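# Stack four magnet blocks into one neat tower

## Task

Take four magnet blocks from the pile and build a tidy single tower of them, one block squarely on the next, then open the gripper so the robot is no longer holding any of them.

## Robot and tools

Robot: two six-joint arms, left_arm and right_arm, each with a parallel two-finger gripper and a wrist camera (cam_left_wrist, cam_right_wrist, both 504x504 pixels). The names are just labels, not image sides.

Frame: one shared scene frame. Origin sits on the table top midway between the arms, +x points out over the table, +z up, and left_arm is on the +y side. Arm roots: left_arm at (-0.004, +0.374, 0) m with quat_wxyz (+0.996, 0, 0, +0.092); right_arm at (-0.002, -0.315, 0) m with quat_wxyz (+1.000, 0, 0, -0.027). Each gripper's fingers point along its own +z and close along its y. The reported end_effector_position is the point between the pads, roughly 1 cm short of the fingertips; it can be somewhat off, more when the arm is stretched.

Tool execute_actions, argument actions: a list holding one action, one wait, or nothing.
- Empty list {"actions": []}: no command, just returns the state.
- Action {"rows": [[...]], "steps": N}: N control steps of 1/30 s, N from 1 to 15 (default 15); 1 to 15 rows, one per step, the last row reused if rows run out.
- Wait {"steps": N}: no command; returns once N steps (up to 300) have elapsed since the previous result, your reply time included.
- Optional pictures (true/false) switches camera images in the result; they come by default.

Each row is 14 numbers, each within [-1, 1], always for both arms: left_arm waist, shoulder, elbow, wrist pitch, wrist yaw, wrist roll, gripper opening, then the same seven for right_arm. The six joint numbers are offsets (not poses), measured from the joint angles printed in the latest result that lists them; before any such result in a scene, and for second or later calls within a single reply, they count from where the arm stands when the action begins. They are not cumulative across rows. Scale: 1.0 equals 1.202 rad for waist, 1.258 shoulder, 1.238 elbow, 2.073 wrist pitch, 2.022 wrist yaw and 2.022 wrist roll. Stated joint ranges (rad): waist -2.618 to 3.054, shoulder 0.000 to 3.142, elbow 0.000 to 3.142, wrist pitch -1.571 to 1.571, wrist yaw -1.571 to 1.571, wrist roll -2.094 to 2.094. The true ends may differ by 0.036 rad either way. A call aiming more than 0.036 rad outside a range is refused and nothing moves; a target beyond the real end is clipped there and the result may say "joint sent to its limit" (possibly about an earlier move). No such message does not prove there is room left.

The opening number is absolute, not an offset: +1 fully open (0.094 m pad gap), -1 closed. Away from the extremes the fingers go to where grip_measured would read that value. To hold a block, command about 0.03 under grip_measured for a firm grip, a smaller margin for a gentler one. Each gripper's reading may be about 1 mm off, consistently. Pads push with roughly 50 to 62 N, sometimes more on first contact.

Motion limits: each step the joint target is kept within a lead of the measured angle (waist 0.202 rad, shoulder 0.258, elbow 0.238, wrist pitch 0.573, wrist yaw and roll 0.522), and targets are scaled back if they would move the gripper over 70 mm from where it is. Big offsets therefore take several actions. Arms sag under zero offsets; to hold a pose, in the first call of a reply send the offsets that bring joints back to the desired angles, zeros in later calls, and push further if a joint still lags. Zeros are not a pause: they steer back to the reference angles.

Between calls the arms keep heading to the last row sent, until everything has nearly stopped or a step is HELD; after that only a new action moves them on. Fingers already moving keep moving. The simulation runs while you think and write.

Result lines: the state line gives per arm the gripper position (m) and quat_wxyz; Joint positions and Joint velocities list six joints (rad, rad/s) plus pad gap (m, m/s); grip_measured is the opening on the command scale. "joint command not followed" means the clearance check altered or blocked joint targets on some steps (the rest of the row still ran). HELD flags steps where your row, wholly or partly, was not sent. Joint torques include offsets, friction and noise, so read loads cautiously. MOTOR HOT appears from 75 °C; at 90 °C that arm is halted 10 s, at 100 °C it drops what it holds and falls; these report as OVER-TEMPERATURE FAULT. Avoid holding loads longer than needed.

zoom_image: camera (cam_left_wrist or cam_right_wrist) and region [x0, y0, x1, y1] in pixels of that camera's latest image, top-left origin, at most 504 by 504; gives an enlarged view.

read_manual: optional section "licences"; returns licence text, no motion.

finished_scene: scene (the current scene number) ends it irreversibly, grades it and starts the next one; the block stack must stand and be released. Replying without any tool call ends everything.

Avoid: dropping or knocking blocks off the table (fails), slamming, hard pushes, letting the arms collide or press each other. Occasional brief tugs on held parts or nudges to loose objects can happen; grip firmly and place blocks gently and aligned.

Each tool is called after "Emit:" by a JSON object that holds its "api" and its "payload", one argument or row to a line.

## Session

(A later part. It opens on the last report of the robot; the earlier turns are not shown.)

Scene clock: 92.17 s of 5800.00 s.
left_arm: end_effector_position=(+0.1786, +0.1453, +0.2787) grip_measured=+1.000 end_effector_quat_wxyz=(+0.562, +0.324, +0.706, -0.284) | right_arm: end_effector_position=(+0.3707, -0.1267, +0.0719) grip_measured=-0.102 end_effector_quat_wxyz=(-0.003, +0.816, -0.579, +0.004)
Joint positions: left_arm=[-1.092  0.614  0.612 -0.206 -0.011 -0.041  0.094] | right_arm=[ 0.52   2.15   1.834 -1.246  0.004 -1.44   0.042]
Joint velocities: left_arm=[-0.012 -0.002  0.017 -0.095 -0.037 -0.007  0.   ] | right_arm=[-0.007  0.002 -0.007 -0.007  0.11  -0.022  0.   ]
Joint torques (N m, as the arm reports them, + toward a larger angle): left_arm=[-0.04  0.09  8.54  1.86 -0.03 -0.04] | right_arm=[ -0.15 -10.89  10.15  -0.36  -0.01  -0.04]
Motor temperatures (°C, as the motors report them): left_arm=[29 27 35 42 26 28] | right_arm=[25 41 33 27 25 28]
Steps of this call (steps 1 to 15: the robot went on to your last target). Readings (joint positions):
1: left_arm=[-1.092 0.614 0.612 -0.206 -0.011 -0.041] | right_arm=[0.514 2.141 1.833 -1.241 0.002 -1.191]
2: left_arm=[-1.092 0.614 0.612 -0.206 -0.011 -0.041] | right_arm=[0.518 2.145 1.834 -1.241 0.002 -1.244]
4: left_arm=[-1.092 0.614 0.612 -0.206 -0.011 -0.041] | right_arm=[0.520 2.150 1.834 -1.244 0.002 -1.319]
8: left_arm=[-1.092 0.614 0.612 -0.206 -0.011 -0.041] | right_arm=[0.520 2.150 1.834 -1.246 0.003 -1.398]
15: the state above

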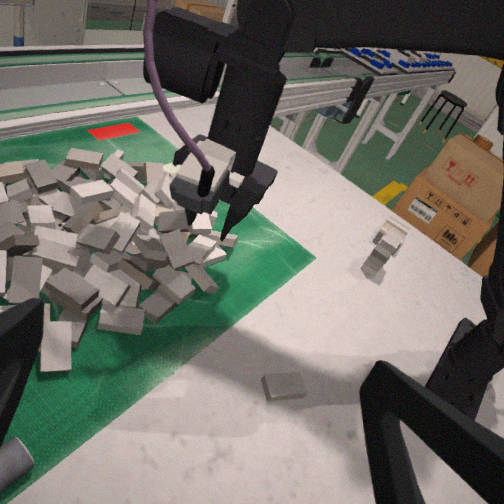

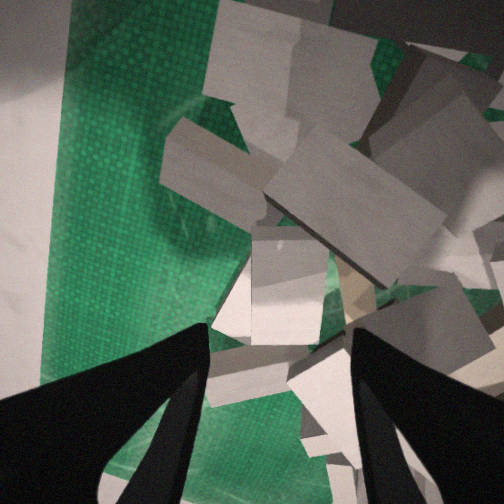

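Emit:
{"api": "execute_actions", "payload": {
  "actions": [
    {"rows":[[0,0,0,0,0,0,1,-0.004,0.002,-0.01,0.008,0,0,-0.15],[0,0,0,0,0,0,1,-0.008,0.004,-0.015,0.011,0,0,-0.2],[0,0,0,0,0,0,1,-0.011,0.006,-0.019,0.014,0,0,-0.25],[0,0,0,0,0,0,1,-0.013,0.008,-0.023,0.017,0,0,-0.28],[0,0,0,0,0,0,1,-0.013,0.01,-0.027,0.021,0,0,-0.3],[0,0,0,0,0,0,1,-0.013,0.012,-0.03,0.024,0,0,-0.3],[0,0,0,0,0,0,1,-0.013,0.014,-0.033,0.027,0,0,-0.3],[0,0,0,0,0,0,1,-0.013,0.016,-0.036,0.03,0,0,-0.3],[0,0,0,0,0,0,1,-0.013,0.018,-0.039,0.033,0,0,-0.3],[0,0,0,0,0,0,1,-0.013,0.02,-0.042,0.036,0,0,-0.3],[0,0,0,0,0,0,1,-0.013,0.022,-0.045,0.039,0,0,-0.3],[0,0,0,0,0,0,1,-0.013,0.023,-0.047,0.042,0,0,-0.3],[0,0,0,0,0,0,1,-0.013,0.024,-0.049,0.044,0,0,-0.3]],"steps":15}
  ],
  "pictures": false
}}

Emit:
{"api": "execute_actions", "payload": {
  "actions": [
    {"steps":10}
  ]
}}

Scene clock: 99.90 s of 5800.00 s.
left_arm: end_effector_position=(+0.1786, +0.1453, +0.2787) grip_measured=+1.000 end_effector_quat_wxyz=(+0.562, +0.324, +0.706, -0.284) | right_arm: end_effector_position=(+0.3744, -0.1281, +0.0541) grip_measured=-0.298 end_effector_quat_wxyz=(-0.002, +0.815, -0.579, +0.005)
Joint positions: left_arm=[-1.092  0.614  0.612 -0.206 -0.011 -0.041  0.094] | right_arm=[ 0.514  2.17   1.795 -1.187  0.006 -1.446  0.033]
Joint velocities: left_arm=[-0.007  0.002  0.007  0.11  -0.037 -0.095  0.   ] | right_arm=[-0.007  0.061 -0.071  0.081  0.037 -0.037 -0.001]
Joint torques (N m, as the arm reports them, + toward a larger angle): left_arm=[-0.03  0.02  8.41  1.83 -0.02  0.  ] | right_arm=[ -0.94 -11.1    5.65   0.06  -0.02   0.04]
Motor temperatures (°C, as the motors report them): left_arm=[29 27 35 42 26 28] | right_arm=[25 42 34 27 25 28]
Steps of this call (steps 1 to 30: the robot went on to your last target; steps 31 to 90: nothing new was sent; then 4.23 s passed at rest; steps 91 to 105: all 15 steps of this action). Readings (joint positions):
91: left_arm=[-1.092 0.614 0.612 -0.206 -0.011 -0.041] | right_arm=[0.520 2.150 1.834 -1.246 0.005 -1.450]
92: left_arm=[-1.092 0.614 0.612 -0.206 -0.011 -0.041] | right_arm=[0.520 2.150 1.834 -1.245 0.005 -1.450]
94: left_arm=[-1.092 0.614 0.612 -0.206 -0.011 -0.041] | right_arm=[0.520 2.150 1.834 -1.239 0.005 -1.448]
98: left_arm=[-1.092 0.614 0.612 -0.206 -0.011 -0.041] | right_arm=[0.516 2.151 1.823 -1.216 0.005 -1.447]
105: the state above

Scene clock: 100.23 s of 5800.00 s.
left_arm: end_effector_position=(+0.1786, +0.1453, +0.2787) grip_measured=+1.000 end_effector_quat_wxyz=(+0.562, +0.324, +0.706, -0.284) | right_arm: end_effector_position=(+0.3745, -0.1280, +0.0520) grip_measured=-0.298 end_effector_quat_wxyz=(-0.001, +0.815, -0.579, +0.004)
Joint positions: left_arm=[-1.092  0.614  0.612 -0.206 -0.011 -0.041  0.094] | right_arm=[ 0.514  2.174  1.792 -1.183  0.006 -1.446  0.033]
Joint velocities: left_arm=[-0.007 -0.002  0.007 -0.051  0.007 -0.022  0.   ] | right_arm=[ 0.022  0.002 -0.022 -0.051 -0.022 -0.007 -0.001]
Joint torques (N m, as the arm reports them, + toward a larger angle): left_arm=[ 0.04  0.2   8.41  1.85  0.01 -0.01] | right_arm=[ -0.73 -11.15   5.48   0.06  -0.04   0.05]
Motor temperatures (°C, as the motors report them): left_arm=[29 27 35 42 26 28] | right_arm=[25 42 34 27 25 28]
Steps of this call (steps 1 to 10: the robot went on to your last target). Readings (joint positions):
1: left_arm=[-1.092 0.614 0.612 -0.206 -0.011 -0.041] | right_arm=[0.514 2.172 1.793 -1.185 0.006 -1.446]
2: left_arm=[-1.092 0.614 0.612 -0.206 -0.011 -0.041] | right_arm=[0.514 2.174 1.792 -1.184 0.006 -1.446]
4: left_arm=[-1.092 0.614 0.612 -0.206 -0.011 -0.041] | right_arm=[0.514 2.174 1.792 -1.183 0.006 -1.446]
8: left_arm=[-1.092 0.614 0.612 -0.206 -0.011 -0.041] | right_arm=[0.514 2.174 1.792 -1.183 0.006 -1.446]
10: the state above

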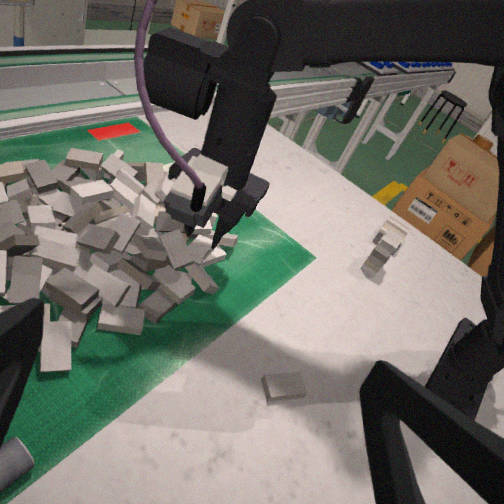

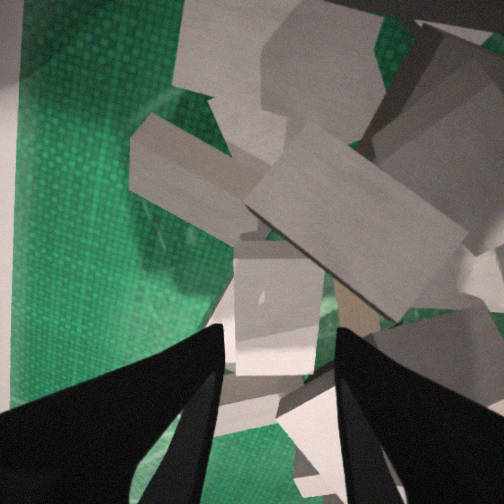

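Emit:
{"api": "execute_actions", "payload": {
  "actions": [
    {"rows":[[0,0,0,0,0,0,1,0,0.002,-0.012,0.008,0,0,-0.3],[0,0,0,0,0,0,1,0,0.003,-0.016,0.01,0,0,-0.3],[0,0,0,0,0,0,1,0,0.004,-0.019,0.012,0,0,-0.3],[0,0,0,0,0,0,1,0,0.005,-0.022,0.014,0,0,-0.3],[0,0,0,0,0,0,1,0,0.006,-0.025,0.016,0,0,-0.3],[0,0,0,0,0,0,1,0,0.007,-0.028,0.018,0,0,-0.3],[0,0,0,0,0,0,1,0,0.008,-0.031,0.02,0,0,-0.3],[0,0,0,0,0,0,1,0,0.009,-0.034,0.022,0,0,-0.3],[0,0,0,0,0,0,1,0,0.01,-0.037,0.024,0,0,-0.3],[0,0,0,0,0,0,1,0,0.011,-0.039,0.026,0,0,-0.3],[0,0,0,0,0,0,1,0,0.012,-0.041,0.028,0,0,-0.3],[0,0,0,0,0,0,1,0,0.013,-0.042,0.029,0,0,-0.3]],"steps":15}
  ],
  "pictures": false
}}

Emit:
{"api": "execute_actions", "payload": {
  "actions": [
    {"steps":8}
  ]
}}

Scene clock: 106.80 s of 5800.00 s.
left_arm: end_effector_position=(+0.1786, +0.1453, +0.2787) grip_measured=+1.000 end_effector_quat_wxyz=(+0.562, +0.324, +0.706, -0.284) | right_arm: end_effector_position=(+0.3745, -0.1282, +0.0474) grip_measured=-0.298 end_effector_quat_wxyz=(-0.002, +0.815, -0.579, +0.005)
Joint positions: left_arm=[-1.092  0.614  0.612 -0.206 -0.011 -0.041  0.094] | right_arm=[ 0.514  2.174  1.773 -1.162  0.007 -1.446  0.033]
Joint velocities: left_arm=[-0.012  0.007 -0.012 -0.022 -0.066  0.007  0.   ] | right_arm=[-0.007  0.002 -0.007  0.037  0.037  0.037 -0.001]
Joint torques (N m, as the arm reports them, + toward a larger angle): left_arm=[-0.1   0.08  8.51  1.86  0.02  0.01] | right_arm=[  0.   -10.15   4.25   0.19  -0.02  -0.01]
Motor temperatures (°C, as the motors report them): left_arm=[29 27 35 42 26 28] | right_arm=[25 42 33 27 25 28]
Steps of this call (steps 1 to 15: the robot went on to your last target; steps 16 to 90: nothing new was sent; then 3.07 s passed at rest; steps 91 to 105: all 15 steps of this action). Readings (joint positions):
91: left_arm=[-1.092 0.614 0.612 -0.206 -0.011 -0.041] | right_arm=[0.514 2.174 1.792 -1.183 0.006 -1.446]
92: left_arm=[-1.092 0.614 0.612 -0.206 -0.011 -0.041] | right_arm=[0.514 2.174 1.792 -1.183 0.006 -1.446]
94: left_arm=[-1.092 0.614 0.612 -0.206 -0.011 -0.041] | right_arm=[0.514 2.174 1.792 -1.183 0.006 -1.446]
98: left_arm=[-1.092 0.614 0.612 -0.206 -0.011 -0.041] | right_arm=[0.514 2.174 1.781 -1.172 0.006 -1.446]
105: the state above

Scene clock: 107.07 s of 5800.00 s.
left_arm: end_effector_position=(+0.1786, +0.1453, +0.2787) grip_measured=+1.000 end_effector_quat_wxyz=(+0.562, +0.324, +0.706, -0.284) | right_arm: end_effector_position=(+0.3745, -0.1282, +0.0474) grip_measured=-0.298 end_effector_quat_wxyz=(-0.002, +0.815, -0.579, +0.005)
Joint positions: left_arm=[-1.092  0.614  0.612 -0.206 -0.011 -0.041  0.094] | right_arm=[ 0.514  2.174  1.773 -1.162  0.007 -1.446  0.033]
Joint velocities: left_arm=[-0.007 -0.002 -0.007 -0.022  0.051  0.051  0.   ] | right_arm=[-0.017  0.017  0.002  0.022 -0.007 -0.051  0.   ]
Joint torques (N m, as the arm reports them, + toward a larger angle): left_arm=[-0.08  0.22  8.53  1.83  0.    0.01] | right_arm=[  0.01 -10.1    4.27   0.18  -0.02  -0.02]
Motor temperatures (°C, as the motors report them): left_arm=[29 27 35 42 26 28] | right_arm=[25 42 33 27 25 28]
Steps of this call (steps 1 to 8: the robot went on to your last target). Readings (joint positions):
1: left_arm=[-1.092 0.614 0.612 -0.206 -0.011 -0.041] | right_arm=[0.514 2.174 1.773 -1.162 0.007 -1.446]
2: left_arm=[-1.092 0.614 0.612 -0.206 -0.011 -0.041] | right_arm=[0.514 2.174 1.773 -1.162 0.007 -1.446]
4: left_arm=[-1.092 0.614 0.612 -0.206 -0.011 -0.041] | right_arm=[0.514 2.174 1.773 -1.162 0.007 -1.446]
8: the state above

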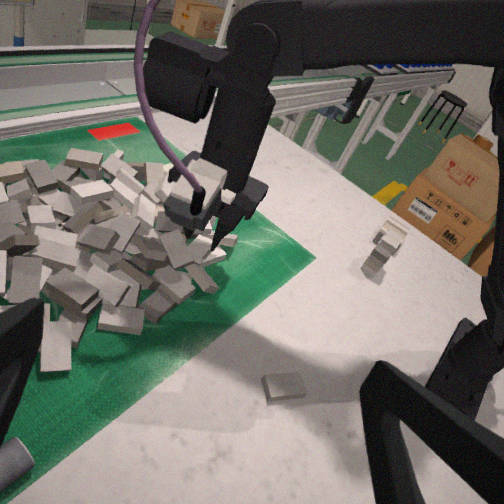

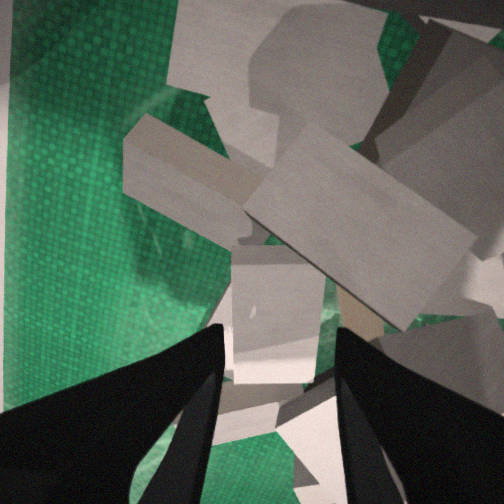

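Emit:
{"api": "execute_actions", "payload": {
  "actions": [
    {"rows":[[0,0,0,0,0,0,1,0,-0.012,0,0,0,0,-0.3],[0,0,0,0,0,0,1,0,-0.018,0,0,0,0,-0.3],[0,0,0,0,0,0,1,0.004,-0.022,0,0,0,0,-0.33],[0,0,0,0,0,0,1,0.008,-0.024,0,-0.006,0,0,-0.36],[0,0,0,0,0,0,1,0.012,-0.024,0,-0.012,0,0,-0.38],[0,0,0,0,0,0,1,0.016,-0.024,0,-0.014,0,0,-0.39],[0,0,0,0,0,0,1,0.02,-0.024,0,-0.014,0,0,-0.39]],"steps":15}
  ]
}}

Scene clock: 112.47 s of 5800.00 s.
left_arm: end_effector_position=(+0.1786, +0.1453, +0.2787) grip_measured=+1.000 end_effector_quat_wxyz=(+0.562, +0.324, +0.706, -0.284) | right_arm: end_effector_position=(+0.3709, -0.1227, +0.0520) grip_measured=-0.388 end_effector_quat_wxyz=(-0.004, +0.820, -0.572, +0.008)
Joint positions: left_arm=[-1.092  0.614  0.612 -0.206 -0.011 -0.041  0.094] | right_arm=[ 0.531  2.162  1.773 -1.168  0.01  -1.446  0.029]
Joint velocities: left_arm=[-0.022 -0.017  0.017 -0.11  -0.037 -0.051  0.   ] | right_arm=[-0.002  0.002 -0.002 -0.066 -0.051 -0.066 -0.   ]
Joint torques (N m, as the arm reports them, + toward a larger angle): left_arm=[-0.01  0.12  8.56  1.86 -0.02  0.  ] | right_arm=[  0.57 -13.06   7.08  -0.35   0.04  -0.02]
Motor temperatures (°C, as the motors report them): left_arm=[29 27 35 43 26 28] | right_arm=[25 43 32 27 25 28]
Steps of this call (steps 1 to 15: the robot went on to your last target; steps 16 to 90: nothing new was sent; then 1.90 s passed at rest; steps 91 to 105: all 15 steps of this action). Readings (joint positions):
91: left_arm=[-1.092 0.614 0.612 -0.206 -0.011 -0.041] | right_arm=[0.514 2.173 1.773 -1.162 0.007 -1.446]
92: left_arm=[-1.092 0.614 0.612 -0.206 -0.011 -0.041] | right_arm=[0.514 2.172 1.773 -1.162 0.007 -1.446]
94: left_arm=[-1.092 0.614 0.612 -0.206 -0.011 -0.041] | right_arm=[0.514 2.170 1.773 -1.162 0.008 -1.446]
98: left_arm=[-1.092 0.614 0.612 -0.206 -0.011 -0.041] | right_arm=[0.519 2.164 1.773 -1.165 0.010 -1.446]
105: the state above

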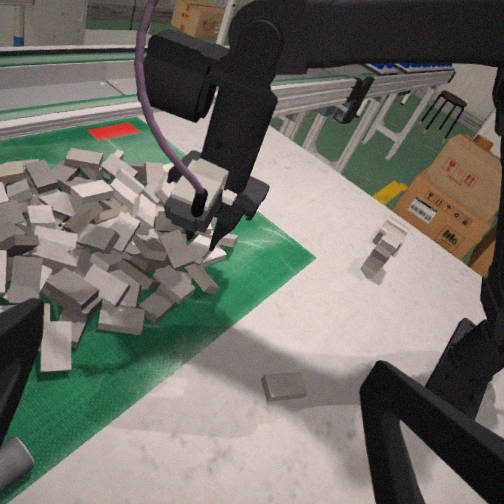

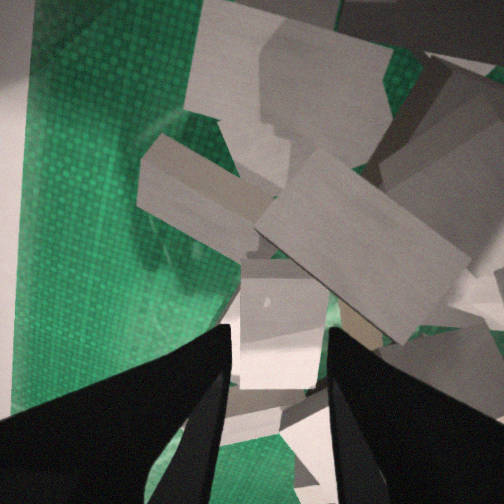

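Emit:
{"api": "execute_actions", "payload": {
  "actions": [
    {"rows":[[0,0,0,0,0,0,1,0,-0.01,0.025,-0.01,0,0,-0.39],[0,0,0,0,0,0,1,0,-0.015,0.04,-0.02,0,0,-0.39],[0,0,0,0,0,0,1,0,-0.015,0.055,-0.03,0,0,-0.39],[0,0,0,0,0,0,1,0,-0.015,0.07,-0.04,0,0,-0.39],[0,0,0,0,0,0,1,0,-0.015,0.085,-0.05,0,0,-0.39],[0,0,0,0,0,0,1,0,-0.015,0.1,-0.06,0,0,-0.39],[0,0,0,0,0,0,1,0,-0.015,0.115,-0.07,0,0.05,-0.39],[0,0,0,0,0,0,1,0,-0.01,0.13,-0.08,0,0.1,-0.39],[0,0,0,0,0,0,1,0.005,0,0.15,-0.09,0,0.16,-0.39],[0,0,0,0,0,0,1,0.01,0.01,0.17,-0.095,0,0.23,-0.39],[0,0,0,0,0,0,1,0.02,0.02,0.19,-0.1,0,0.3,-0.3],[0,0,0,0,0,0,1,0.03,0.03,0.21,-0.105,0,0.37,-0.3],[0,0,0,0,0,0,1,0.04,0.04,0.23,-0.11,0,0.44,-0.25],[0,0,0,0,0,0,1,0.05,0.05,0.25,-0.114,0,0.51,-0.2],[0,0,0,0,0,0,1,0.064,0.06,0.283,-0.114,0,0.58,-0.2]],"steps":15}
  ],
  "pictures": false
}}

Emit:
{"api": "execute_actions", "payload": {
  "actions": [
    {"steps":12}
  ],
  "pictures": false
}}

Scene clock: 122.07 s of 5800.00 s.
left_arm: end_effector_position=(+0.1786, +0.1453, +0.2787) grip_measured=+1.000 end_effector_quat_wxyz=(+0.562, +0.324, +0.706, -0.284) | right_arm: end_effector_position=(+0.3868, -0.1020, +0.1079) grip_measured=-0.207 end_effector_quat_wxyz=(+0.035, -0.608, +0.793, -0.013)
Joint positions: left_arm=[-1.092  0.614  0.612 -0.206 -0.011 -0.041  0.094] | right_arm=[ 0.558  2.195  2.046 -1.348  0.016 -0.804  0.037]
Joint velocities: left_arm=[-0.002 -0.002 -0.002  0.051 -0.022  0.051  0.   ] | right_arm=[ 0.339  0.379  0.882 -0.286 -0.051  2.747  0.01 ]
Joint torques (N m, as the arm reports them, + toward a larger angle): left_arm=[0.02 0.17 8.49 1.83 0.01 0.  ] | right_arm=[  2.54 -10.17   9.45  -0.09  -0.12  -0.02]
Motor temperatures (°C, as the motors report them): left_arm=[29 27 35 43 26 28] | right_arm=[25 45 32 27 25 28]
Steps of this call (steps 1 to 15: the robot went on to your last target; steps 16 to 90: nothing new was sent; then 6.10 s passed at rest; steps 91 to 105: all 15 steps of this action). Readings (joint positions):
91: left_arm=[-1.092 0.614 0.612 -0.206 -0.011 -0.041] | right_arm=[0.531 2.162 1.773 -1.168 0.010 -1.446]
92: left_arm=[-1.092 0.614 0.612 -0.206 -0.011 -0.041] | right_arm=[0.531 2.162 1.776 -1.172 0.011 -1.446]
94: left_arm=[-1.092 0.614 0.612 -0.206 -0.011 -0.041] | right_arm=[0.531 2.162 1.793 -1.191 0.011 -1.446]
98: left_arm=[-1.092 0.614 0.612 -0.206 -0.011 -0.041] | right_arm=[0.531 2.162 1.870 -1.247 0.012 -1.398]
105: the state above

Scene clock: 122.47 s of 5800.00 s.
left_arm: end_effector_position=(+0.1786, +0.1453, +0.2787) grip_measured=+1.000 end_effector_quat_wxyz=(+0.562, +0.324, +0.706, -0.284) | right_arm: end_effector_position=(+0.3750, -0.0799, +0.1050) grip_measured=-0.202 end_effector_quat_wxyz=(+0.025, -0.423, +0.906, -0.003)
Joint positions: left_arm=[-1.092  0.614  0.612 -0.206 -0.011 -0.041  0.094] | right_arm=[ 0.613  2.23   2.093 -1.384  0.013 -0.315  0.037]
Joint velocities: left_arm=[ 0.002 -0.002  0.007 -0.022  0.022 -0.051  0.   ] | right_arm=[ 0.007 -0.007  0.007 -0.007  0.051  0.227 -0.   ]
Joint torques (N m, as the arm reports them, + toward a larger angle): left_arm=[-0.11  0.09  8.4   1.86 -0.03  0.  ] | right_arm=[ -0.45 -11.31   9.86  -0.21  -0.04   0.04]
Motor temperatures (°C, as the motors report them): left_arm=[29 27 35 43 26 28] | right_arm=[25 45 32 27 25 28]
Steps of this call (steps 1 to 12: the robot went on to your last target). Readings (joint positions):
1: left_arm=[-1.092 0.614 0.612 -0.206 -0.011 -0.041] | right_arm=[0.570 2.207 2.070 -1.353 0.016 -0.704]
2: left_arm=[-1.092 0.614 0.612 -0.206 -0.011 -0.041] | right_arm=[0.583 2.214 2.084 -1.353 0.016 -0.618]
4: left_arm=[-1.092 0.614 0.612 -0.206 -0.011 -0.041] | right_arm=[0.603 2.221 2.093 -1.359 0.015 -0.496]
8: left_arm=[-1.092 0.614 0.612 -0.206 -0.011 -0.041] | right_arm=[0.614 2.229 2.093 -1.376 0.013 -0.367]
12: the state above

Emit:
{"api": "execute_actions", "payload": {
  "actions": [
    {"rows":[[0,0,0,0,0,0,1,-0.004,0.003,0,0,-0.002,0.04,-0.2],[0,0,0,0,0,0,1,-0.008,0.006,0,0,-0.004,0.09,-0.2],[0,0,0,0,0,0,1,-0.012,0.009,0,0,-0.006,0.14,-0.2],[0,0,0,0,0,0,1,-0.015,0.012,0,0,-0.008,0.19,-0.2],[0,0,0,0,0,0,1,-0.015,0.015,0,0,-0.008,0.24,-0.2],[0,0,0,0,0,0,1,-0.015,0.018,0,0,-0.008,0.29,-0.2],[0,0,0,0,0,0,1,-0.015,0.021,0,0,-0.008,0.34,-0.2],[0,0,0,0,0,0,1,-0.015,0.024,0,0,-0.008,0.39,-0.2],[0,0,0,0,0,0,1,-0.015,0.027,0,0,-0.008,0.44,-0.2],[0,0,0,0,0,0,1,-0.015,0.03,0,0,-0.008,0.49,-0.2],[0,0,0,0,0,0,1,-0.015,0.033,0,0,-0.008,0.53,-0.2],[0,0,0,0,0,0,1,-0.015,0.036,0,0,-0.008,0.56,-0.2],[0,0,0,0,0,0,1,-0.015,0.038,0,0,-0.008,0.585,-0.2]],"steps":15}
  ],
  "pictures": false
}}

Emit:
{"api": "execute_actions", "payload": {
  "actions": [
    {"steps":14}
  ]
}}

Scene clock: 127.57 s of 5800.00 s.
left_arm: end_effector_position=(+0.1786, +0.1453, +0.2787) grip_measured=+1.000 end_effector_quat_wxyz=(+0.562, +0.324, +0.706, -0.284) | right_arm: end_effector_position=(+0.3744, -0.0825, +0.0881) grip_measured=-0.202 end_effector_quat_wxyz=(+0.002, +0.056, +0.998, +0.001)
Joint positions: left_arm=[-1.092  0.614  0.612 -0.206 -0.011 -0.041  0.094] | right_arm=[ 0.604  2.27   2.093 -1.388  0.     0.662  0.037]
Joint velocities: left_arm=[-0.012 -0.012 -0.012  0.037  0.007  0.037  0.   ] | right_arm=[-0.002  0.076 -0.002  0.081 -0.066  1.37  -0.   ]
Joint torques (N m, as the arm reports them, + toward a larger angle): left_arm=[-0.19  0.16  8.52  1.86  0.01  0.03] | right_arm=[ -0.54 -11.87   7.18  -0.14   0.01   0.05]
Motor temperatures (°C, as the motors report them): left_arm=[29 27 35 43 26 28] | right_arm=[25 45 33 27 25 28]
Steps of this call (steps 1 to 30: the robot went on to your last target; steps 31 to 90: nothing new was sent; then 1.60 s passed at rest; steps 91 to 105: all 15 steps of this action). Readings (joint positions):
91: left_arm=[-1.092 0.614 0.612 -0.206 -0.011 -0.041] | right_arm=[0.613 2.230 2.093 -1.388 0.013 -0.272]
92: left_arm=[-1.092 0.614 0.612 -0.206 -0.011 -0.041] | right_arm=[0.613 2.230 2.093 -1.388 0.013 -0.250]
94: left_arm=[-1.092 0.614 0.612 -0.206 -0.011 -0.041] | right_arm=[0.613 2.230 2.093 -1.388 0.009 -0.160]
98: left_arm=[-1.092 0.614 0.612 -0.206 -0.011 -0.041] | right_arm=[0.608 2.238 2.093 -1.388 0.005 0.128]
105: the state above

Scene clock: 128.03 s of 5800.00 s.
left_arm: end_effector_position=(+0.1786, +0.1453, +0.2787) grip_measured=+1.000 end_effector_quat_wxyz=(+0.562, +0.324, +0.706, -0.284) | right_arm: end_effector_position=(+0.3739, -0.0819, +0.0865) grip_measured=-0.202 end_effector_quat_wxyz=(-0.001, +0.151, +0.989, +0.002)
Joint positions: left_arm=[-1.092  0.614  0.612 -0.206 -0.011 -0.041  0.094] | right_arm=[ 0.604  2.274  2.093 -1.388 -0.004  0.854  0.037]
Joint velocities: left_arm=[ 0.012  0.002  0.007  0.066 -0.051 -0.007  0.   ] | right_arm=[ 0.027  0.007 -0.002 -0.037 -0.022  0.125  0.   ]
Joint torques (N m, as the arm reports them, + toward a larger angle): left_arm=[0.08 0.19 8.55 1.86 0.01 0.01] | right_arm=[ -0.73 -11.82   7.15  -0.15   0.02   0.02]
Motor temperatures (°C, as the motors report them): left_arm=[29 27 35 43 26 28] | right_arm=[25 45 33 27 25 28]
Steps of this call (steps 1 to 14: the robot went on to your last target). Readings (joint positions):
1: left_arm=[-1.092 0.614 0.612 -0.206 -0.011 -0.041] | right_arm=[0.604 2.272 2.093 -1.388 -0.000 0.703]
2: left_arm=[-1.092 0.614 0.612 -0.206 -0.011 -0.041] | right_arm=[0.604 2.274 2.093 -1.388 -0.001 0.735]
4: left_arm=[-1.092 0.614 0.612 -0.206 -0.011 -0.041] | right_arm=[0.604 2.274 2.093 -1.388 -0.002 0.781]
8: left_arm=[-1.092 0.614 0.612 -0.206 -0.011 -0.041] | right_arm=[0.604 2.274 2.093 -1.388 -0.003 0.829]
14: the state above

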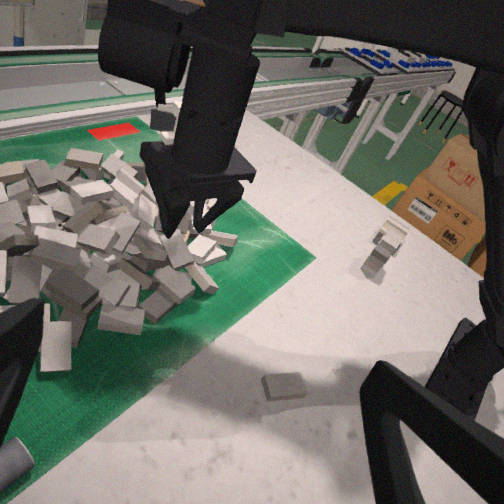

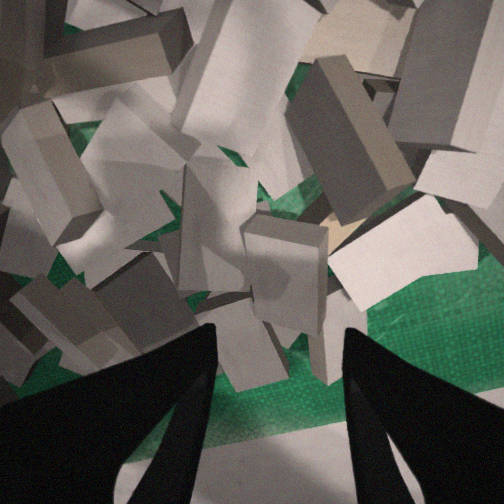

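Emit:
{"api": "execute_actions", "payload": {
  "actions": [
    {"rows":[[0,0,0,0,0,0,1,0,0,-0.012,0.008,0,0,-0.22],[0,0,0,0,0,0,1,0,0,-0.019,0.012,0,0,-0.25],[0,0,0,0,0,0,1,0,0,-0.026,0.016,0,0,-0.25],[0,0,0,0,0,0,1,0,0,-0.032,0.02,0,0,-0.25],[0,0,0,0,0,0,1,0,0,-0.038,0.024,0,0,-0.25],[0,0,0,0,0,0,1,0,0,-0.044,0.028,0,0,-0.25],[0,0,0,0,0,0,1,0,0,-0.05,0.032,0,0,-0.25],[0,0,0,0,0,0,1,0,0,-0.056,0.036,0,0,-0.25],[0,0,0,0,0,0,1,0,0,-0.062,0.04,0,0,-0.25],[0,0,0,0,0,0,1,0,0,-0.068,0.044,0,0,-0.25],[0,0,0,0,0,0,1,0,0,-0.074,0.048,0,0,-0.25],[0,0,0,0,0,0,1,0,0,-0.08,0.052,0,0,-0.25],[0,0,0,0,0,0,1,0,0,-0.084,0.055,0,0,-0.25]],"steps":15}
  ],
  "pictures": false
}}

Emit:
{"api": "execute_actions", "payload": {
  "actions": [
    {"steps":10}
  ]
}}

Scene clock: 135.33 s of 5800.00 s.
left_arm: end_effector_position=(+0.1786, +0.1453, +0.2787) grip_measured=+1.000 end_effector_quat_wxyz=(+0.562, +0.324, +0.706, -0.284) | right_arm: end_effector_position=(+0.3731, -0.0823, +0.0658) grip_measured=-0.248 end_effector_quat_wxyz=(-0.003, +0.153, +0.988, +0.001)
Joint positions: left_arm=[-1.092  0.614  0.612 -0.206 -0.011 -0.041  0.094] | right_arm=[ 0.604  2.274  2.01  -1.311 -0.005  0.859  0.035]
Joint velocities: left_arm=[-0.002  0.002 -0.007  0.022  0.007 -0.095  0.   ] | right_arm=[ 0.007 -0.007 -0.076  0.125 -0.037 -0.051 -0.001]
Joint torques (N m, as the arm reports them, + toward a larger angle): left_arm=[-0.01  0.16  8.46  1.87 -0.02  0.01] | right_arm=[ -0.01 -12.49   5.83   0.02   0.02  -0.08]
Motor temperatures (°C, as the motors report them): left_arm=[29 27 35 43 26 28] | right_arm=[25 45 33 27 25 28]
Steps of this call (steps 1 to 30: the robot went on to your last target; steps 31 to 90: nothing new was sent; then 3.80 s passed at rest; steps 91 to 105: all 15 steps of this action). Readings (joint positions):
91: left_arm=[-1.092 0.614 0.612 -0.206 -0.011 -0.041] | right_arm=[0.604 2.274 2.093 -1.388 -0.004 0.862]
92: left_arm=[-1.092 0.614 0.612 -0.206 -0.011 -0.041] | right_arm=[0.604 2.274 2.093 -1.387 -0.004 0.861]
94: left_arm=[-1.092 0.614 0.612 -0.206 -0.011 -0.041] | right_arm=[0.604 2.274 2.090 -1.380 -0.004 0.860]
98: left_arm=[-1.092 0.614 0.612 -0.206 -0.011 -0.041] | right_arm=[0.604 2.274 2.059 -1.355 -0.004 0.859]
105: the state above

Scene clock: 135.67 s of 5800.00 s.
left_arm: end_effector_position=(+0.1786, +0.1453, +0.2787) grip_measured=+1.000 end_effector_quat_wxyz=(+0.562, +0.324, +0.706, -0.284) | right_arm: end_effector_position=(+0.3765, -0.0801, +0.0652) grip_measured=-0.248 end_effector_quat_wxyz=(+0.003, +0.153, +0.988, +0.006)
Joint positions: left_arm=[-1.092  0.614  0.612 -0.206 -0.011 -0.041  0.094] | right_arm=[ 0.604  2.274  2.008 -1.292 -0.005  0.859  0.035]
Joint velocities: left_arm=[-0.007 -0.007 -0.012  0.007 -0.007 -0.022  0.   ] | right_arm=[-0.007 -0.022 -0.007 -0.007  0.022 -0.11  -0.   ]
Joint torques (N m, as the arm reports them, + toward a larger angle): left_arm=[-0.08  0.19  8.45  1.86  0.02 -0.01] | right_arm=[  0.   -12.32   5.5   -0.01  -0.01  -0.07]
Motor temperatures (°C, as the motors report them): left_arm=[29 27 35 43 26 28] | right_arm=[25 45 33 27 25 28]
Steps of this call (steps 1 to 10: the robot went on to your last target). Readings (joint positions):
1: left_arm=[-1.092 0.614 0.612 -0.206 -0.011 -0.041] | right_arm=[0.604 2.274 2.008 -1.307 -0.005 0.859]
2: left_arm=[-1.092 0.614 0.612 -0.206 -0.011 -0.041] | right_arm=[0.604 2.274 2.008 -1.305 -0.005 0.859]
4: left_arm=[-1.092 0.614 0.612 -0.206 -0.011 -0.041] | right_arm=[0.604 2.274 2.008 -1.299 -0.005 0.859]
8: left_arm=[-1.092 0.614 0.612 -0.206 -0.011 -0.041] | right_arm=[0.604 2.274 2.008 -1.294 -0.005 0.859]
10: the state above

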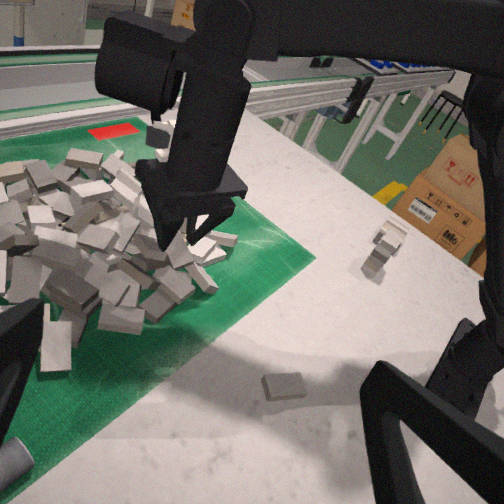

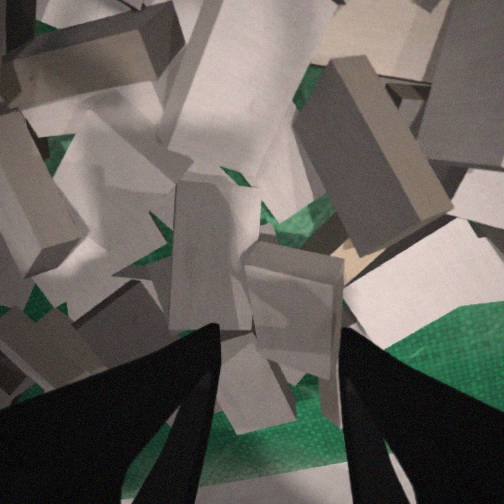

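Emit:
{"api": "execute_actions", "payload": {
  "actions": [
    {"rows":[[0,0,0,0,0,0,1,0,0,0,-0.01,0,0,-0.28],[0,0,0,0,0,0,1,0,0,0,-0.014,0,0,-0.3],[0,0,0,0,0,0,1,0,0,0,-0.018,0,0,-0.3],[0,0,0,0,0,0,1,0,0,0,-0.022,0,0,-0.3],[0,0,0,0,0,0,1,0,0,0,-0.022,0,0,-0.3],[0,0,0,0,0,0,1,0,0,0,-0.022,0,0,-0.3],[0,0,0,0,0,0,1,0,0,0,-0.022,0,0,-0.3],[0,0,0,0,0,0,1,0,0.005,0,-0.022,0,0,-0.3],[0,0,0,0,0,0,1,0,0.008,0,-0.022,0,0,-0.3],[0,0,0,0,0,0,1,0,0.011,0,-0.022,0,0,-0.3],[0,0,0,0,0,0,1,0,0.014,0,-0.022,0,0,-0.3]],"steps":15}
  ],
  "pictures": false
}}

Emit:
{"api": "execute_actions", "payload": {
  "actions": [
    {"steps":8}
  ]
}}

Scene clock: 141.83 s of 5800.00 s.
left_arm: end_effector_position=(+0.1786, +0.1453, +0.2787) grip_measured=+1.000 end_effector_quat_wxyz=(+0.562, +0.324, +0.706, -0.284) | right_arm: end_effector_position=(+0.3710, -0.0834, +0.0652) grip_measured=-0.298 end_effector_quat_wxyz=(-0.007, +0.153, +0.988, -0.002)
Joint positions: left_arm=[-1.092  0.614  0.612 -0.206 -0.011 -0.041  0.094] | right_arm=[ 0.604  2.274  2.008 -1.318 -0.005  0.859  0.033]
Joint velocities: left_arm=[-0.017 -0.002  0.002  0.095 -0.007  0.066  0.   ] | right_arm=[-0.002 -0.012 -0.002  0.022 -0.051  0.007 -0.001]
Joint torques (N m, as the arm reports them, + toward a larger angle): left_arm=[-0.12  0.14  8.31  1.84 -0.02 -0.01] | right_arm=[  0.   -10.78   7.1   -0.42  -0.01  -0.01]
Motor temperatures (°C, as the motors report them): left_arm=[29 27 35 43 26 28] | right_arm=[25 46 32 27 25 28]
Steps of this call (steps 1 to 30: the robot went on to your last target; steps 31 to 90: nothing new was sent; then 2.67 s passed at rest; steps 91 to 105: all 15 steps of this action). Readings (joint positions):
91: left_arm=[-1.092 0.614 0.612 -0.206 -0.011 -0.041] | right_arm=[0.604 2.274 2.008 -1.290 -0.005 0.859]
92: left_arm=[-1.092 0.614 0.612 -0.206 -0.011 -0.041] | right_arm=[0.604 2.274 2.008 -1.292 -0.005 0.859]
94: left_arm=[-1.092 0.614 0.612 -0.206 -0.011 -0.041] | right_arm=[0.604 2.274 2.008 -1.299 -0.005 0.859]
98: left_arm=[-1.092 0.614 0.612 -0.206 -0.011 -0.041] | right_arm=[0.604 2.274 2.008 -1.312 -0.005 0.859]
105: the state above

Scene clock: 142.10 s of 5800.00 s.
left_arm: end_effector_position=(+0.1786, +0.1453, +0.2787) grip_measured=+1.000 end_effector_quat_wxyz=(+0.562, +0.324, +0.706, -0.284) | right_arm: end_effector_position=(+0.3707, -0.0836, +0.0652) grip_measured=-0.298 end_effector_quat_wxyz=(-0.007, +0.153, +0.988, -0.002)
Joint positions: left_arm=[-1.092  0.614  0.612 -0.206 -0.011 -0.041  0.094] | right_arm=[ 0.604  2.274  2.008 -1.319 -0.005  0.859  0.033]
Joint velocities: left_arm=[-0.002 -0.017  0.002  0.022  0.007  0.022  0.   ] | right_arm=[ 0.012 -0.007 -0.007  0.037 -0.007 -0.037  0.001]
Joint torques (N m, as the arm reports them, + toward a larger angle): left_arm=[-0.05  0.2   8.46  1.82 -0.01  0.01] | right_arm=[  0.01 -10.78   7.1   -0.36  -0.01  -0.01]
Motor temperatures (°C, as the motors report them): left_arm=[29 27 35 43 26 28] | right_arm=[25 46 32 27 25 28]
Steps of this call (steps 1 to 8: the robot went on to your last target). Readings (joint positions):
1: left_arm=[-1.092 0.614 0.612 -0.206 -0.011 -0.041] | right_arm=[0.604 2.274 2.008 -1.318 -0.005 0.859]
2: left_arm=[-1.092 0.614 0.612 -0.206 -0.011 -0.041] | right_arm=[0.604 2.274 2.008 -1.318 -0.005 0.859]
4: left_arm=[-1.092 0.614 0.612 -0.206 -0.011 -0.041] | right_arm=[0.604 2.274 2.008 -1.319 -0.005 0.859]
8: the state above

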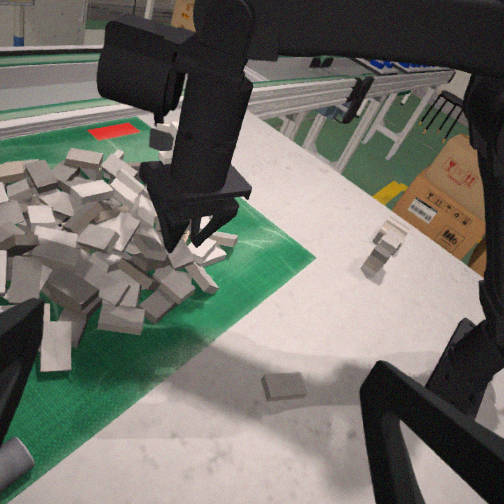

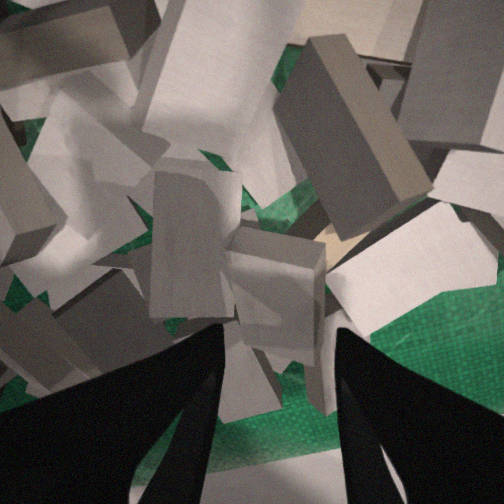

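Emit:
{"api": "execute_actions", "payload": {
  "actions": [
    {"rows":[[0,0,0,0,0,0,1,0,0.012,0,0,0,0,-0.3],[0,0,0,0,0,0,1,0,0.016,0,0,0,0,-0.3],[0,0,0,0,0,0,1,0,0.019,0,0,0,0,-0.3],[0,0,0,0,0,0,1,0,0.022,0,0.004,0,0,-0.3],[0,0,0,0,0,0,1,0,0.024,0,0.008,0,0,-0.3],[0,0,0,0,0,0,1,0,0.026,0,0.011,0,0,-0.3],[0,0,0,0,0,0,1,0,0.028,0,0.013,0,0,-0.3],[0,0,0,0,0,0,1,0,0.03,0,0.013,0,0,-0.3],[0,0,0,0,0,0,1,0,0.032,0,0.013,0,0,-0.3],[0,0,0,0,0,0,1,0,0.034,0,0.013,0,0,-0.3]],"steps":15}
  ],
  "pictures": false
}}

Emit:
{"api": "execute_actions", "payload": {
  "actions": [
    {"steps":8}
  ]
}}

Scene clock: 145.97 s of 5800.00 s.
left_arm: end_effector_position=(+0.1786, +0.1453, +0.2787) grip_measured=+1.000 end_effector_quat_wxyz=(+0.562, +0.324, +0.706, -0.284) | right_arm: end_effector_position=(+0.3701, -0.0834, +0.0562) grip_measured=-0.298 end_effector_quat_wxyz=(-0.015, +0.154, +0.988, -0.007)
Joint positions: left_arm=[-1.092  0.614  0.612 -0.206 -0.011 -0.041  0.094] | right_arm=[ 0.604  2.295  2.008 -1.316 -0.008  0.859  0.033]
Joint velocities: left_arm=[-0.002 -0.017 -0.007 -0.037 -0.095  0.007  0.   ] | right_arm=[-0.007 -0.002 -0.007 -0.022 -0.022  0.066 -0.002]
Joint torques (N m, as the arm reports them, + toward a larger angle): left_arm=[ 0.    0.15  8.37  1.86  0.   -0.01] | right_arm=[  0.14 -10.73   7.08  -0.04  -0.02  -0.01]
Motor temperatures (°C, as the motors report them): left_arm=[29 27 35 43 26 28] | right_arm=[25 45 32 27 25 28]
Steps of this call (steps 1 to 15: the robot went on to your last target; steps 16 to 90: nothing new was sent; then 0.37 s passed at rest; steps 91 to 105: all 15 steps of this action). Readings (joint positions):
91: left_arm=[-1.092 0.614 0.612 -0.206 -0.011 -0.041] | right_arm=[0.604 2.274 2.008 -1.319 -0.005 0.859]
92: left_arm=[-1.092 0.614 0.612 -0.206 -0.011 -0.041] | right_arm=[0.604 2.274 2.008 -1.319 -0.005 0.859]
94: left_arm=[-1.092 0.614 0.612 -0.206 -0.011 -0.041] | right_arm=[0.604 2.278 2.008 -1.319 -0.005 0.859]
98: left_arm=[-1.092 0.614 0.612 -0.206 -0.011 -0.041] | right_arm=[0.604 2.294 2.008 -1.316 -0.006 0.859]
105: the state above

Scene clock: 146.23 s of 5800.00 s.
left_arm: end_effector_position=(+0.1786, +0.1453, +0.2787) grip_measured=+1.000 end_effector_quat_wxyz=(+0.562, +0.324, +0.706, -0.284) | right_arm: end_effector_position=(+0.3701, -0.0834, +0.0562) grip_measured=-0.298 end_effector_quat_wxyz=(-0.015, +0.154, +0.988, -0.007)
Joint positions: left_arm=[-1.092  0.614  0.612 -0.206 -0.011 -0.041  0.094] | right_arm=[ 0.604  2.295  2.008 -1.316 -0.008  0.859  0.033]
Joint velocities: left_arm=[-0.012 -0.012  0.002  0.051 -0.022  0.051  0.   ] | right_arm=[-0.007 -0.002  0.017  0.007  0.007  0.007 -0.   ]
Joint torques (N m, as the arm reports them, + toward a larger angle): left_arm=[-0.1   0.18  8.5   1.85 -0.01  0.02] | right_arm=[ -0.01 -10.58   7.07  -0.03   0.    -0.01]
Motor temperatures (°C, as the motors report them): left_arm=[29 27 35 43 26 28] | right_arm=[25 45 32 27 25 28]
Steps of this call (steps 1 to 8: the robot went on to your last target). Readings (joint positions):
1: left_arm=[-1.092 0.614 0.612 -0.206 -0.011 -0.041] | right_arm=[0.604 2.295 2.008 -1.316 -0.008 0.859]
2: left_arm=[-1.092 0.614 0.612 -0.206 -0.011 -0.041] | right_arm=[0.604 2.295 2.008 -1.316 -0.008 0.859]
4: left_arm=[-1.092 0.614 0.612 -0.206 -0.011 -0.041] | right_arm=[0.604 2.295 2.008 -1.316 -0.008 0.859]
8: the state above

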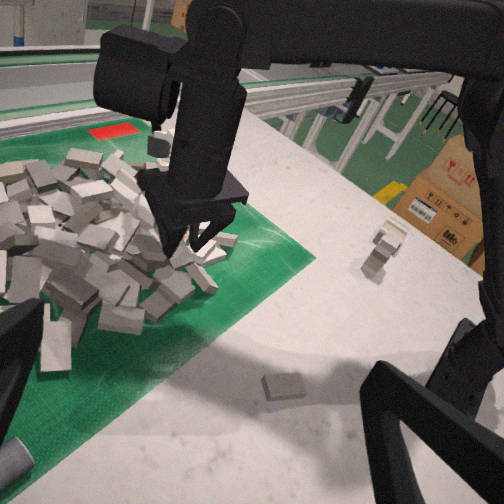

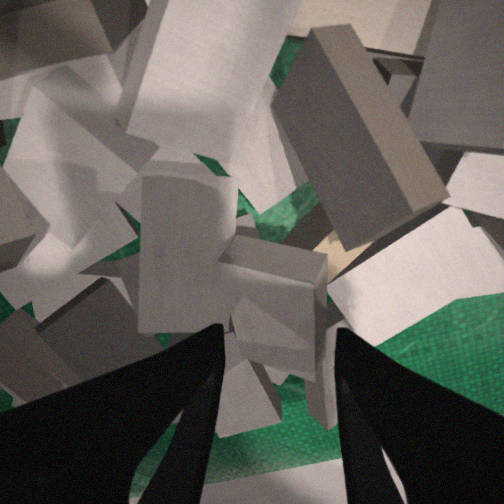

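Emit:
{"api": "execute_actions", "payload": {
  "actions": [
    {"rows":[[0,0,0,0,0,0,1,0,-0.015,0,0,0,0,-0.3],[0,0,0,0,0,0,1,0,-0.028,0,0,0,0,-0.3],[0,0,0,0,0,0,1,0,-0.04,0,0,0,0,-0.3],[0,0,0,0,0,0,1,0,-0.052,0,0,0,0,-0.3],[0,0,0,0,0,0,1,0,-0.064,-0.01,0,0,0,-0.3],[0,0,0,0,0,0,1,0,-0.076,-0.02,0,0,-0.03,-0.3],[0,0,0,0,0,0,1,0.01,-0.088,-0.03,0,0,-0.07,-0.3],[0,0,0,0,0,0,1,0.025,-0.1,-0.04,0,0,-0.12,-0.3],[0,0,0,0,0,0,1,0.045,-0.11,-0.05,0,0,-0.17,-0.3],[0,0,0,0,0,0,1,0.065,-0.12,-0.06,0,0,-0.22,-0.3],[0,0,0,0,0,0,1,0.085,-0.128,-0.07,-0.005,0.003,-0.27,-0.2],[0,0,0,0,0,0,1,0.105,-0.134,-0.08,-0.01,0.005,-0.32,-0.2],[0,0,0,0,0,0,1,0.125,-0.136,-0.09,-0.012,0.006,-0.37,-0.2],[0,0,0,0,0,0,1,0.14,-0.136,-0.096,-0.012,0.006,-0.41,-0.2],[0,0,0,0,0,0,1,0.15,-0.136,-0.1,-0.012,0.006,-0.43,-0.2]],"steps":15}
  ],
  "pictures": false
}}

Emit:
{"api": "execute_actions", "payload": {
  "actions": [
    {"steps":15}
  ]
}}

Scene clock: 156.90 s of 5800.00 s.
left_arm: end_effector_position=(+0.1786, +0.1453, +0.2787) grip_measured=+1.000 end_effector_quat_wxyz=(+0.562, +0.324, +0.706, -0.284) | right_arm: end_effector_position=(+0.3275, -0.0474, +0.1051) grip_measured=-0.202 end_effector_quat_wxyz=(+0.024, -0.189, +0.982, +0.013)
Joint positions: left_arm=[-1.092  0.614  0.612 -0.206 -0.011 -0.041  0.094] | right_arm=[ 0.733  2.128  1.929 -1.318  0.     0.299  0.037]
Joint velocities: left_arm=[-0.022 -0.017 -0.022 -0.007 -0.022 -0.022  0.   ] | right_arm=[ 0.842 -0.066 -0.217 -0.095 -0.022 -2.117  0.   ]
Joint torques (N m, as the arm reports them, + toward a larger angle): left_arm=[-0.07  0.1   8.45  1.86  0.02  0.  ] | right_arm=[  0.1  -11.22   4.34  -0.31  -0.02  -0.07]
Motor temperatures (°C, as the motors report them): left_arm=[29 26 36 44 26 28] | right_arm=[25 45 32 27 25 28]
Steps of this call (steps 1 to 15: the robot went on to your last target; steps 16 to 90: nothing new was sent; then 7.17 s passed at rest; steps 91 to 105: all 15 steps of this action). Readings (joint positions):
91: left_arm=[-1.092 0.614 0.612 -0.206 -0.011 -0.041] | right_arm=[0.604 2.294 2.008 -1.316 -0.008 0.859]
92: left_arm=[-1.092 0.614 0.612 -0.206 -0.011 -0.041] | right_arm=[0.604 2.291 2.008 -1.316 -0.008 0.859]
94: left_arm=[-1.092 0.614 0.612 -0.206 -0.011 -0.041] | right_arm=[0.604 2.281 2.008 -1.316 -0.008 0.859]
98: left_arm=[-1.092 0.614 0.612 -0.206 -0.011 -0.041] | right_arm=[0.606 2.224 1.993 -1.315 -0.009 0.790]
105: the state above

Scene clock: 157.40 s of 5800.00 s.
left_arm: end_effector_position=(+0.1786, +0.1453, +0.2787) grip_measured=+1.000 end_effector_quat_wxyz=(+0.562, +0.324, +0.706, -0.284) | right_arm: end_effector_position=(+0.3050, -0.0344, +0.0980) grip_measured=-0.202 end_effector_quat_wxyz=(+0.009, -0.358, +0.934, +0.004)
Joint positions: left_arm=[-1.092  0.614  0.612 -0.206 -0.011 -0.041  0.094] | right_arm=[ 0.79   2.128  1.902 -1.326 -0.002  0.005  0.037]
Joint velocities: left_arm=[-0.002  0.012 -0.002  0.081 -0.022  0.022  0.   ] | right_arm=[-0.017 -0.012  0.007 -0.051  0.007 -0.007 -0.001]
Joint torques (N m, as the arm reports them, + toward a larger angle): left_arm=[-0.1   0.15  8.42  1.88 -0.03  0.  ] | right_arm=[ -0.57 -11.53   5.89  -0.28   0.04  -0.08]
Motor temperatures (°C, as the motors report them): left_arm=[29 26 36 44 26 28] | right_arm=[25 45 32 27 25 28]
Steps of this call (steps 1 to 15: the robot went on to your last target). Readings (joint positions):
1: left_arm=[-1.092 0.614 0.612 -0.206 -0.011 -0.041] | right_arm=[0.760 2.128 1.923 -1.319 -0.000 0.238]
2: left_arm=[-1.092 0.614 0.612 -0.206 -0.011 -0.041] | right_arm=[0.782 2.128 1.916 -1.319 -0.002 0.188]
4: left_arm=[-1.092 0.614 0.612 -0.206 -0.011 -0.041] | right_arm=[0.808 2.128 1.905 -1.322 -0.007 0.117]
8: left_arm=[-1.092 0.614 0.612 -0.206 -0.011 -0.041] | right_arm=[0.803 2.128 1.902 -1.326 -0.007 0.044]
15: the state above

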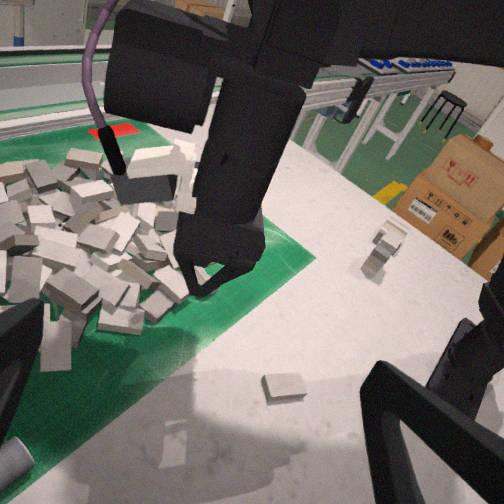

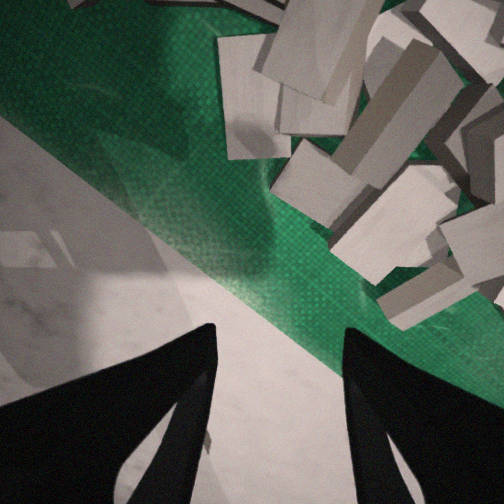

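Emit:
{"api": "execute_actions", "payload": {
  "actions": [
    {"rows":[[0,0,0,0,0,0,1,-0.008,0.008,0.02,0.005,0,0.02,-0.2],[0,0,0,0,0,0,1,-0.014,0.013,0.025,0.008,0,0.045,-0.2],[0,0,0,0,0,0,1,-0.02,0.018,0.028,0.01,0,0.07,-0.2],[0,0,0,0,0,0,1,-0.026,0.023,0.031,0.012,0,0.1,-0.2],[0,0,0,0,0,0,1,-0.032,0.028,0.034,0.014,0,0.13,-0.2],[0,0,0,0,0,0,1,-0.038,0.033,0.037,0.016,0,0.16,-0.2],[0,0,0,0,0,0,1,-0.044,0.038,0.04,0.018,0,0.19,-0.2],[0,0,0,0,0,0,1,-0.05,0.043,0.043,0.02,0,0.22,-0.2],[0,0,0,0,0,0,1,-0.056,0.048,0.046,0.022,0,0.25,-0.2],[0,0,0,0,0,0,1,-0.062,0.053,0.049,0.024,0,0.28,-0.2],[0,0,0,0,0,0,1,-0.068,0.058,0.051,0.026,0,0.3,-0.2],[0,0,0,0,0,0,1,-0.073,0.063,0.053,0.027,0,0.32,-0.2],[0,0,0,0,0,0,1,-0.077,0.068,0.053,0.027,0,0.33,-0.2],[0,0,0,0,0,0,1,-0.079,0.072,0.053,0.027,0,0.337,-0.2]],"steps":15}
  ],
  "pictures": false
}}

Emit:
{"api": "execute_actions", "payload": {
  "actions": [
    {"steps":14}
  ]
}}

Scene clock: 168.47 s of 5800.00 s.
left_arm: end_effector_position=(+0.1786, +0.1453, +0.2787) grip_measured=+1.000 end_effector_quat_wxyz=(+0.562, +0.324, +0.706, -0.284) | right_arm: end_effector_position=(+0.3392, -0.0542, +0.0749) grip_measured=-0.202 end_effector_quat_wxyz=(+0.002, -0.045, +0.999, +0.003)
Joint positions: left_arm=[-1.092  0.614  0.612 -0.206 -0.011 -0.041  0.094] | right_arm=[ 0.702  2.205  1.933 -1.292 -0.002  0.558  0.037]
Joint velocities: left_arm=[ 0.022 -0.012  0.012  0.051 -0.051  0.081  0.   ] | right_arm=[-0.149  0.139 -0.022  0.022 -0.022  0.842 -0.   ]
Joint torques (N m, as the arm reports them, + toward a larger angle): left_arm=[-0.03  0.09  8.48  1.86  0.02  0.  ] | right_arm=[  0.08 -11.32  10.07  -0.04  -0.01   0.  ]
Motor temperatures (°C, as the motors report them): left_arm=[29 26 36 44 26 28] | right_arm=[25 46 32 27 25 28]
Steps of this call (steps 1 to 30: the robot went on to your last target; steps 31 to 90: nothing new was sent; then 7.57 s passed at rest; steps 91 to 105: all 15 steps of this action). Readings (joint positions):
91: left_arm=[-1.092 0.614 0.612 -0.206 -0.011 -0.041] | right_arm=[0.790 2.128 1.902 -1.326 -0.002 0.002]
92: left_arm=[-1.092 0.614 0.612 -0.206 -0.011 -0.041] | right_arm=[0.790 2.128 1.902 -1.326 -0.002 0.018]
94: left_arm=[-1.092 0.614 0.612 -0.206 -0.011 -0.041] | right_arm=[0.786 2.131 1.902 -1.325 -0.002 0.071]
98: left_arm=[-1.092 0.614 0.612 -0.206 -0.011 -0.041] | right_arm=[0.760 2.157 1.916 -1.317 -0.002 0.241]
105: the state above

Scene clock: 168.93 s of 5800.00 s.
left_arm: end_effector_position=(+0.1786, +0.1453, +0.2787) grip_measured=+1.000 end_effector_quat_wxyz=(+0.562, +0.324, +0.706, -0.284) | right_arm: end_effector_position=(+0.3417, -0.0560, +0.0713) grip_measured=-0.202 end_effector_quat_wxyz=(+0.000, +0.017, +1.000, +0.002)
Joint positions: left_arm=[-1.092  0.614  0.612 -0.206 -0.011 -0.041  0.094] | right_arm=[ 0.695  2.213  1.933 -1.287 -0.003  0.676  0.037]
Joint velocities: left_arm=[-0.002 -0.017 -0.022  0.037 -0.022 -0.081  0.   ] | right_arm=[ 0.002 -0.002 -0.002  0.007  0.022  0.095 -0.001]
Joint torques (N m, as the arm reports them, + toward a larger angle): left_arm=[ 0.01  0.07  8.55  1.86 -0.03  0.01] | right_arm=[  0.09 -11.5   10.1   -0.06   0.     0.05]
Motor temperatures (°C, as the motors report them): left_arm=[29 26 36 44 26 28] | right_arm=[25 46 32 27 25 28]
Steps of this call (steps 1 to 14: the robot went on to your last target). Readings (joint positions):
1: left_arm=[-1.092 0.614 0.612 -0.206 -0.011 -0.041] | right_arm=[0.698 2.208 1.933 -1.291 -0.002 0.583]
2: left_arm=[-1.092 0.614 0.612 -0.206 -0.011 -0.041] | right_arm=[0.696 2.211 1.933 -1.290 -0.002 0.603]
4: left_arm=[-1.092 0.614 0.612 -0.206 -0.011 -0.041] | right_arm=[0.695 2.213 1.933 -1.289 -0.002 0.631]
8: left_arm=[-1.092 0.614 0.612 -0.206 -0.011 -0.041] | right_arm=[0.695 2.213 1.933 -1.288 -0.003 0.661]
14: the state above

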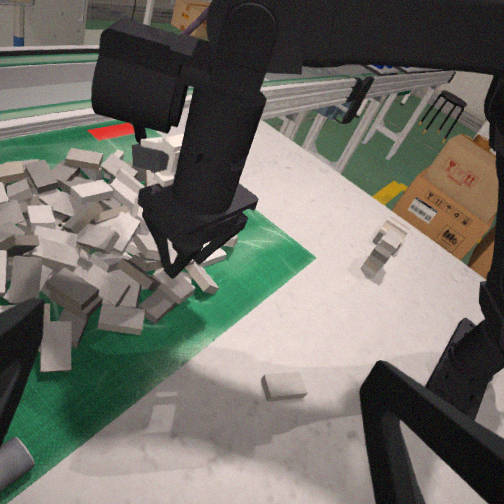

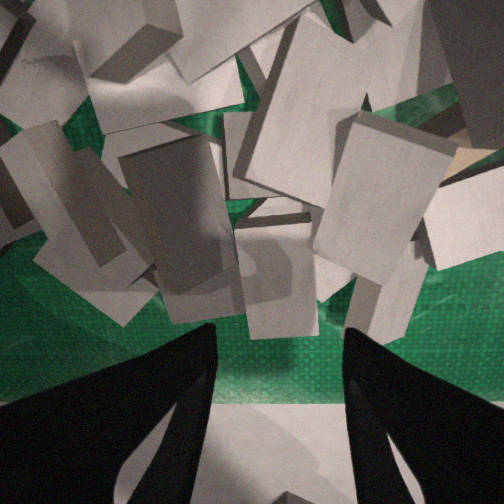

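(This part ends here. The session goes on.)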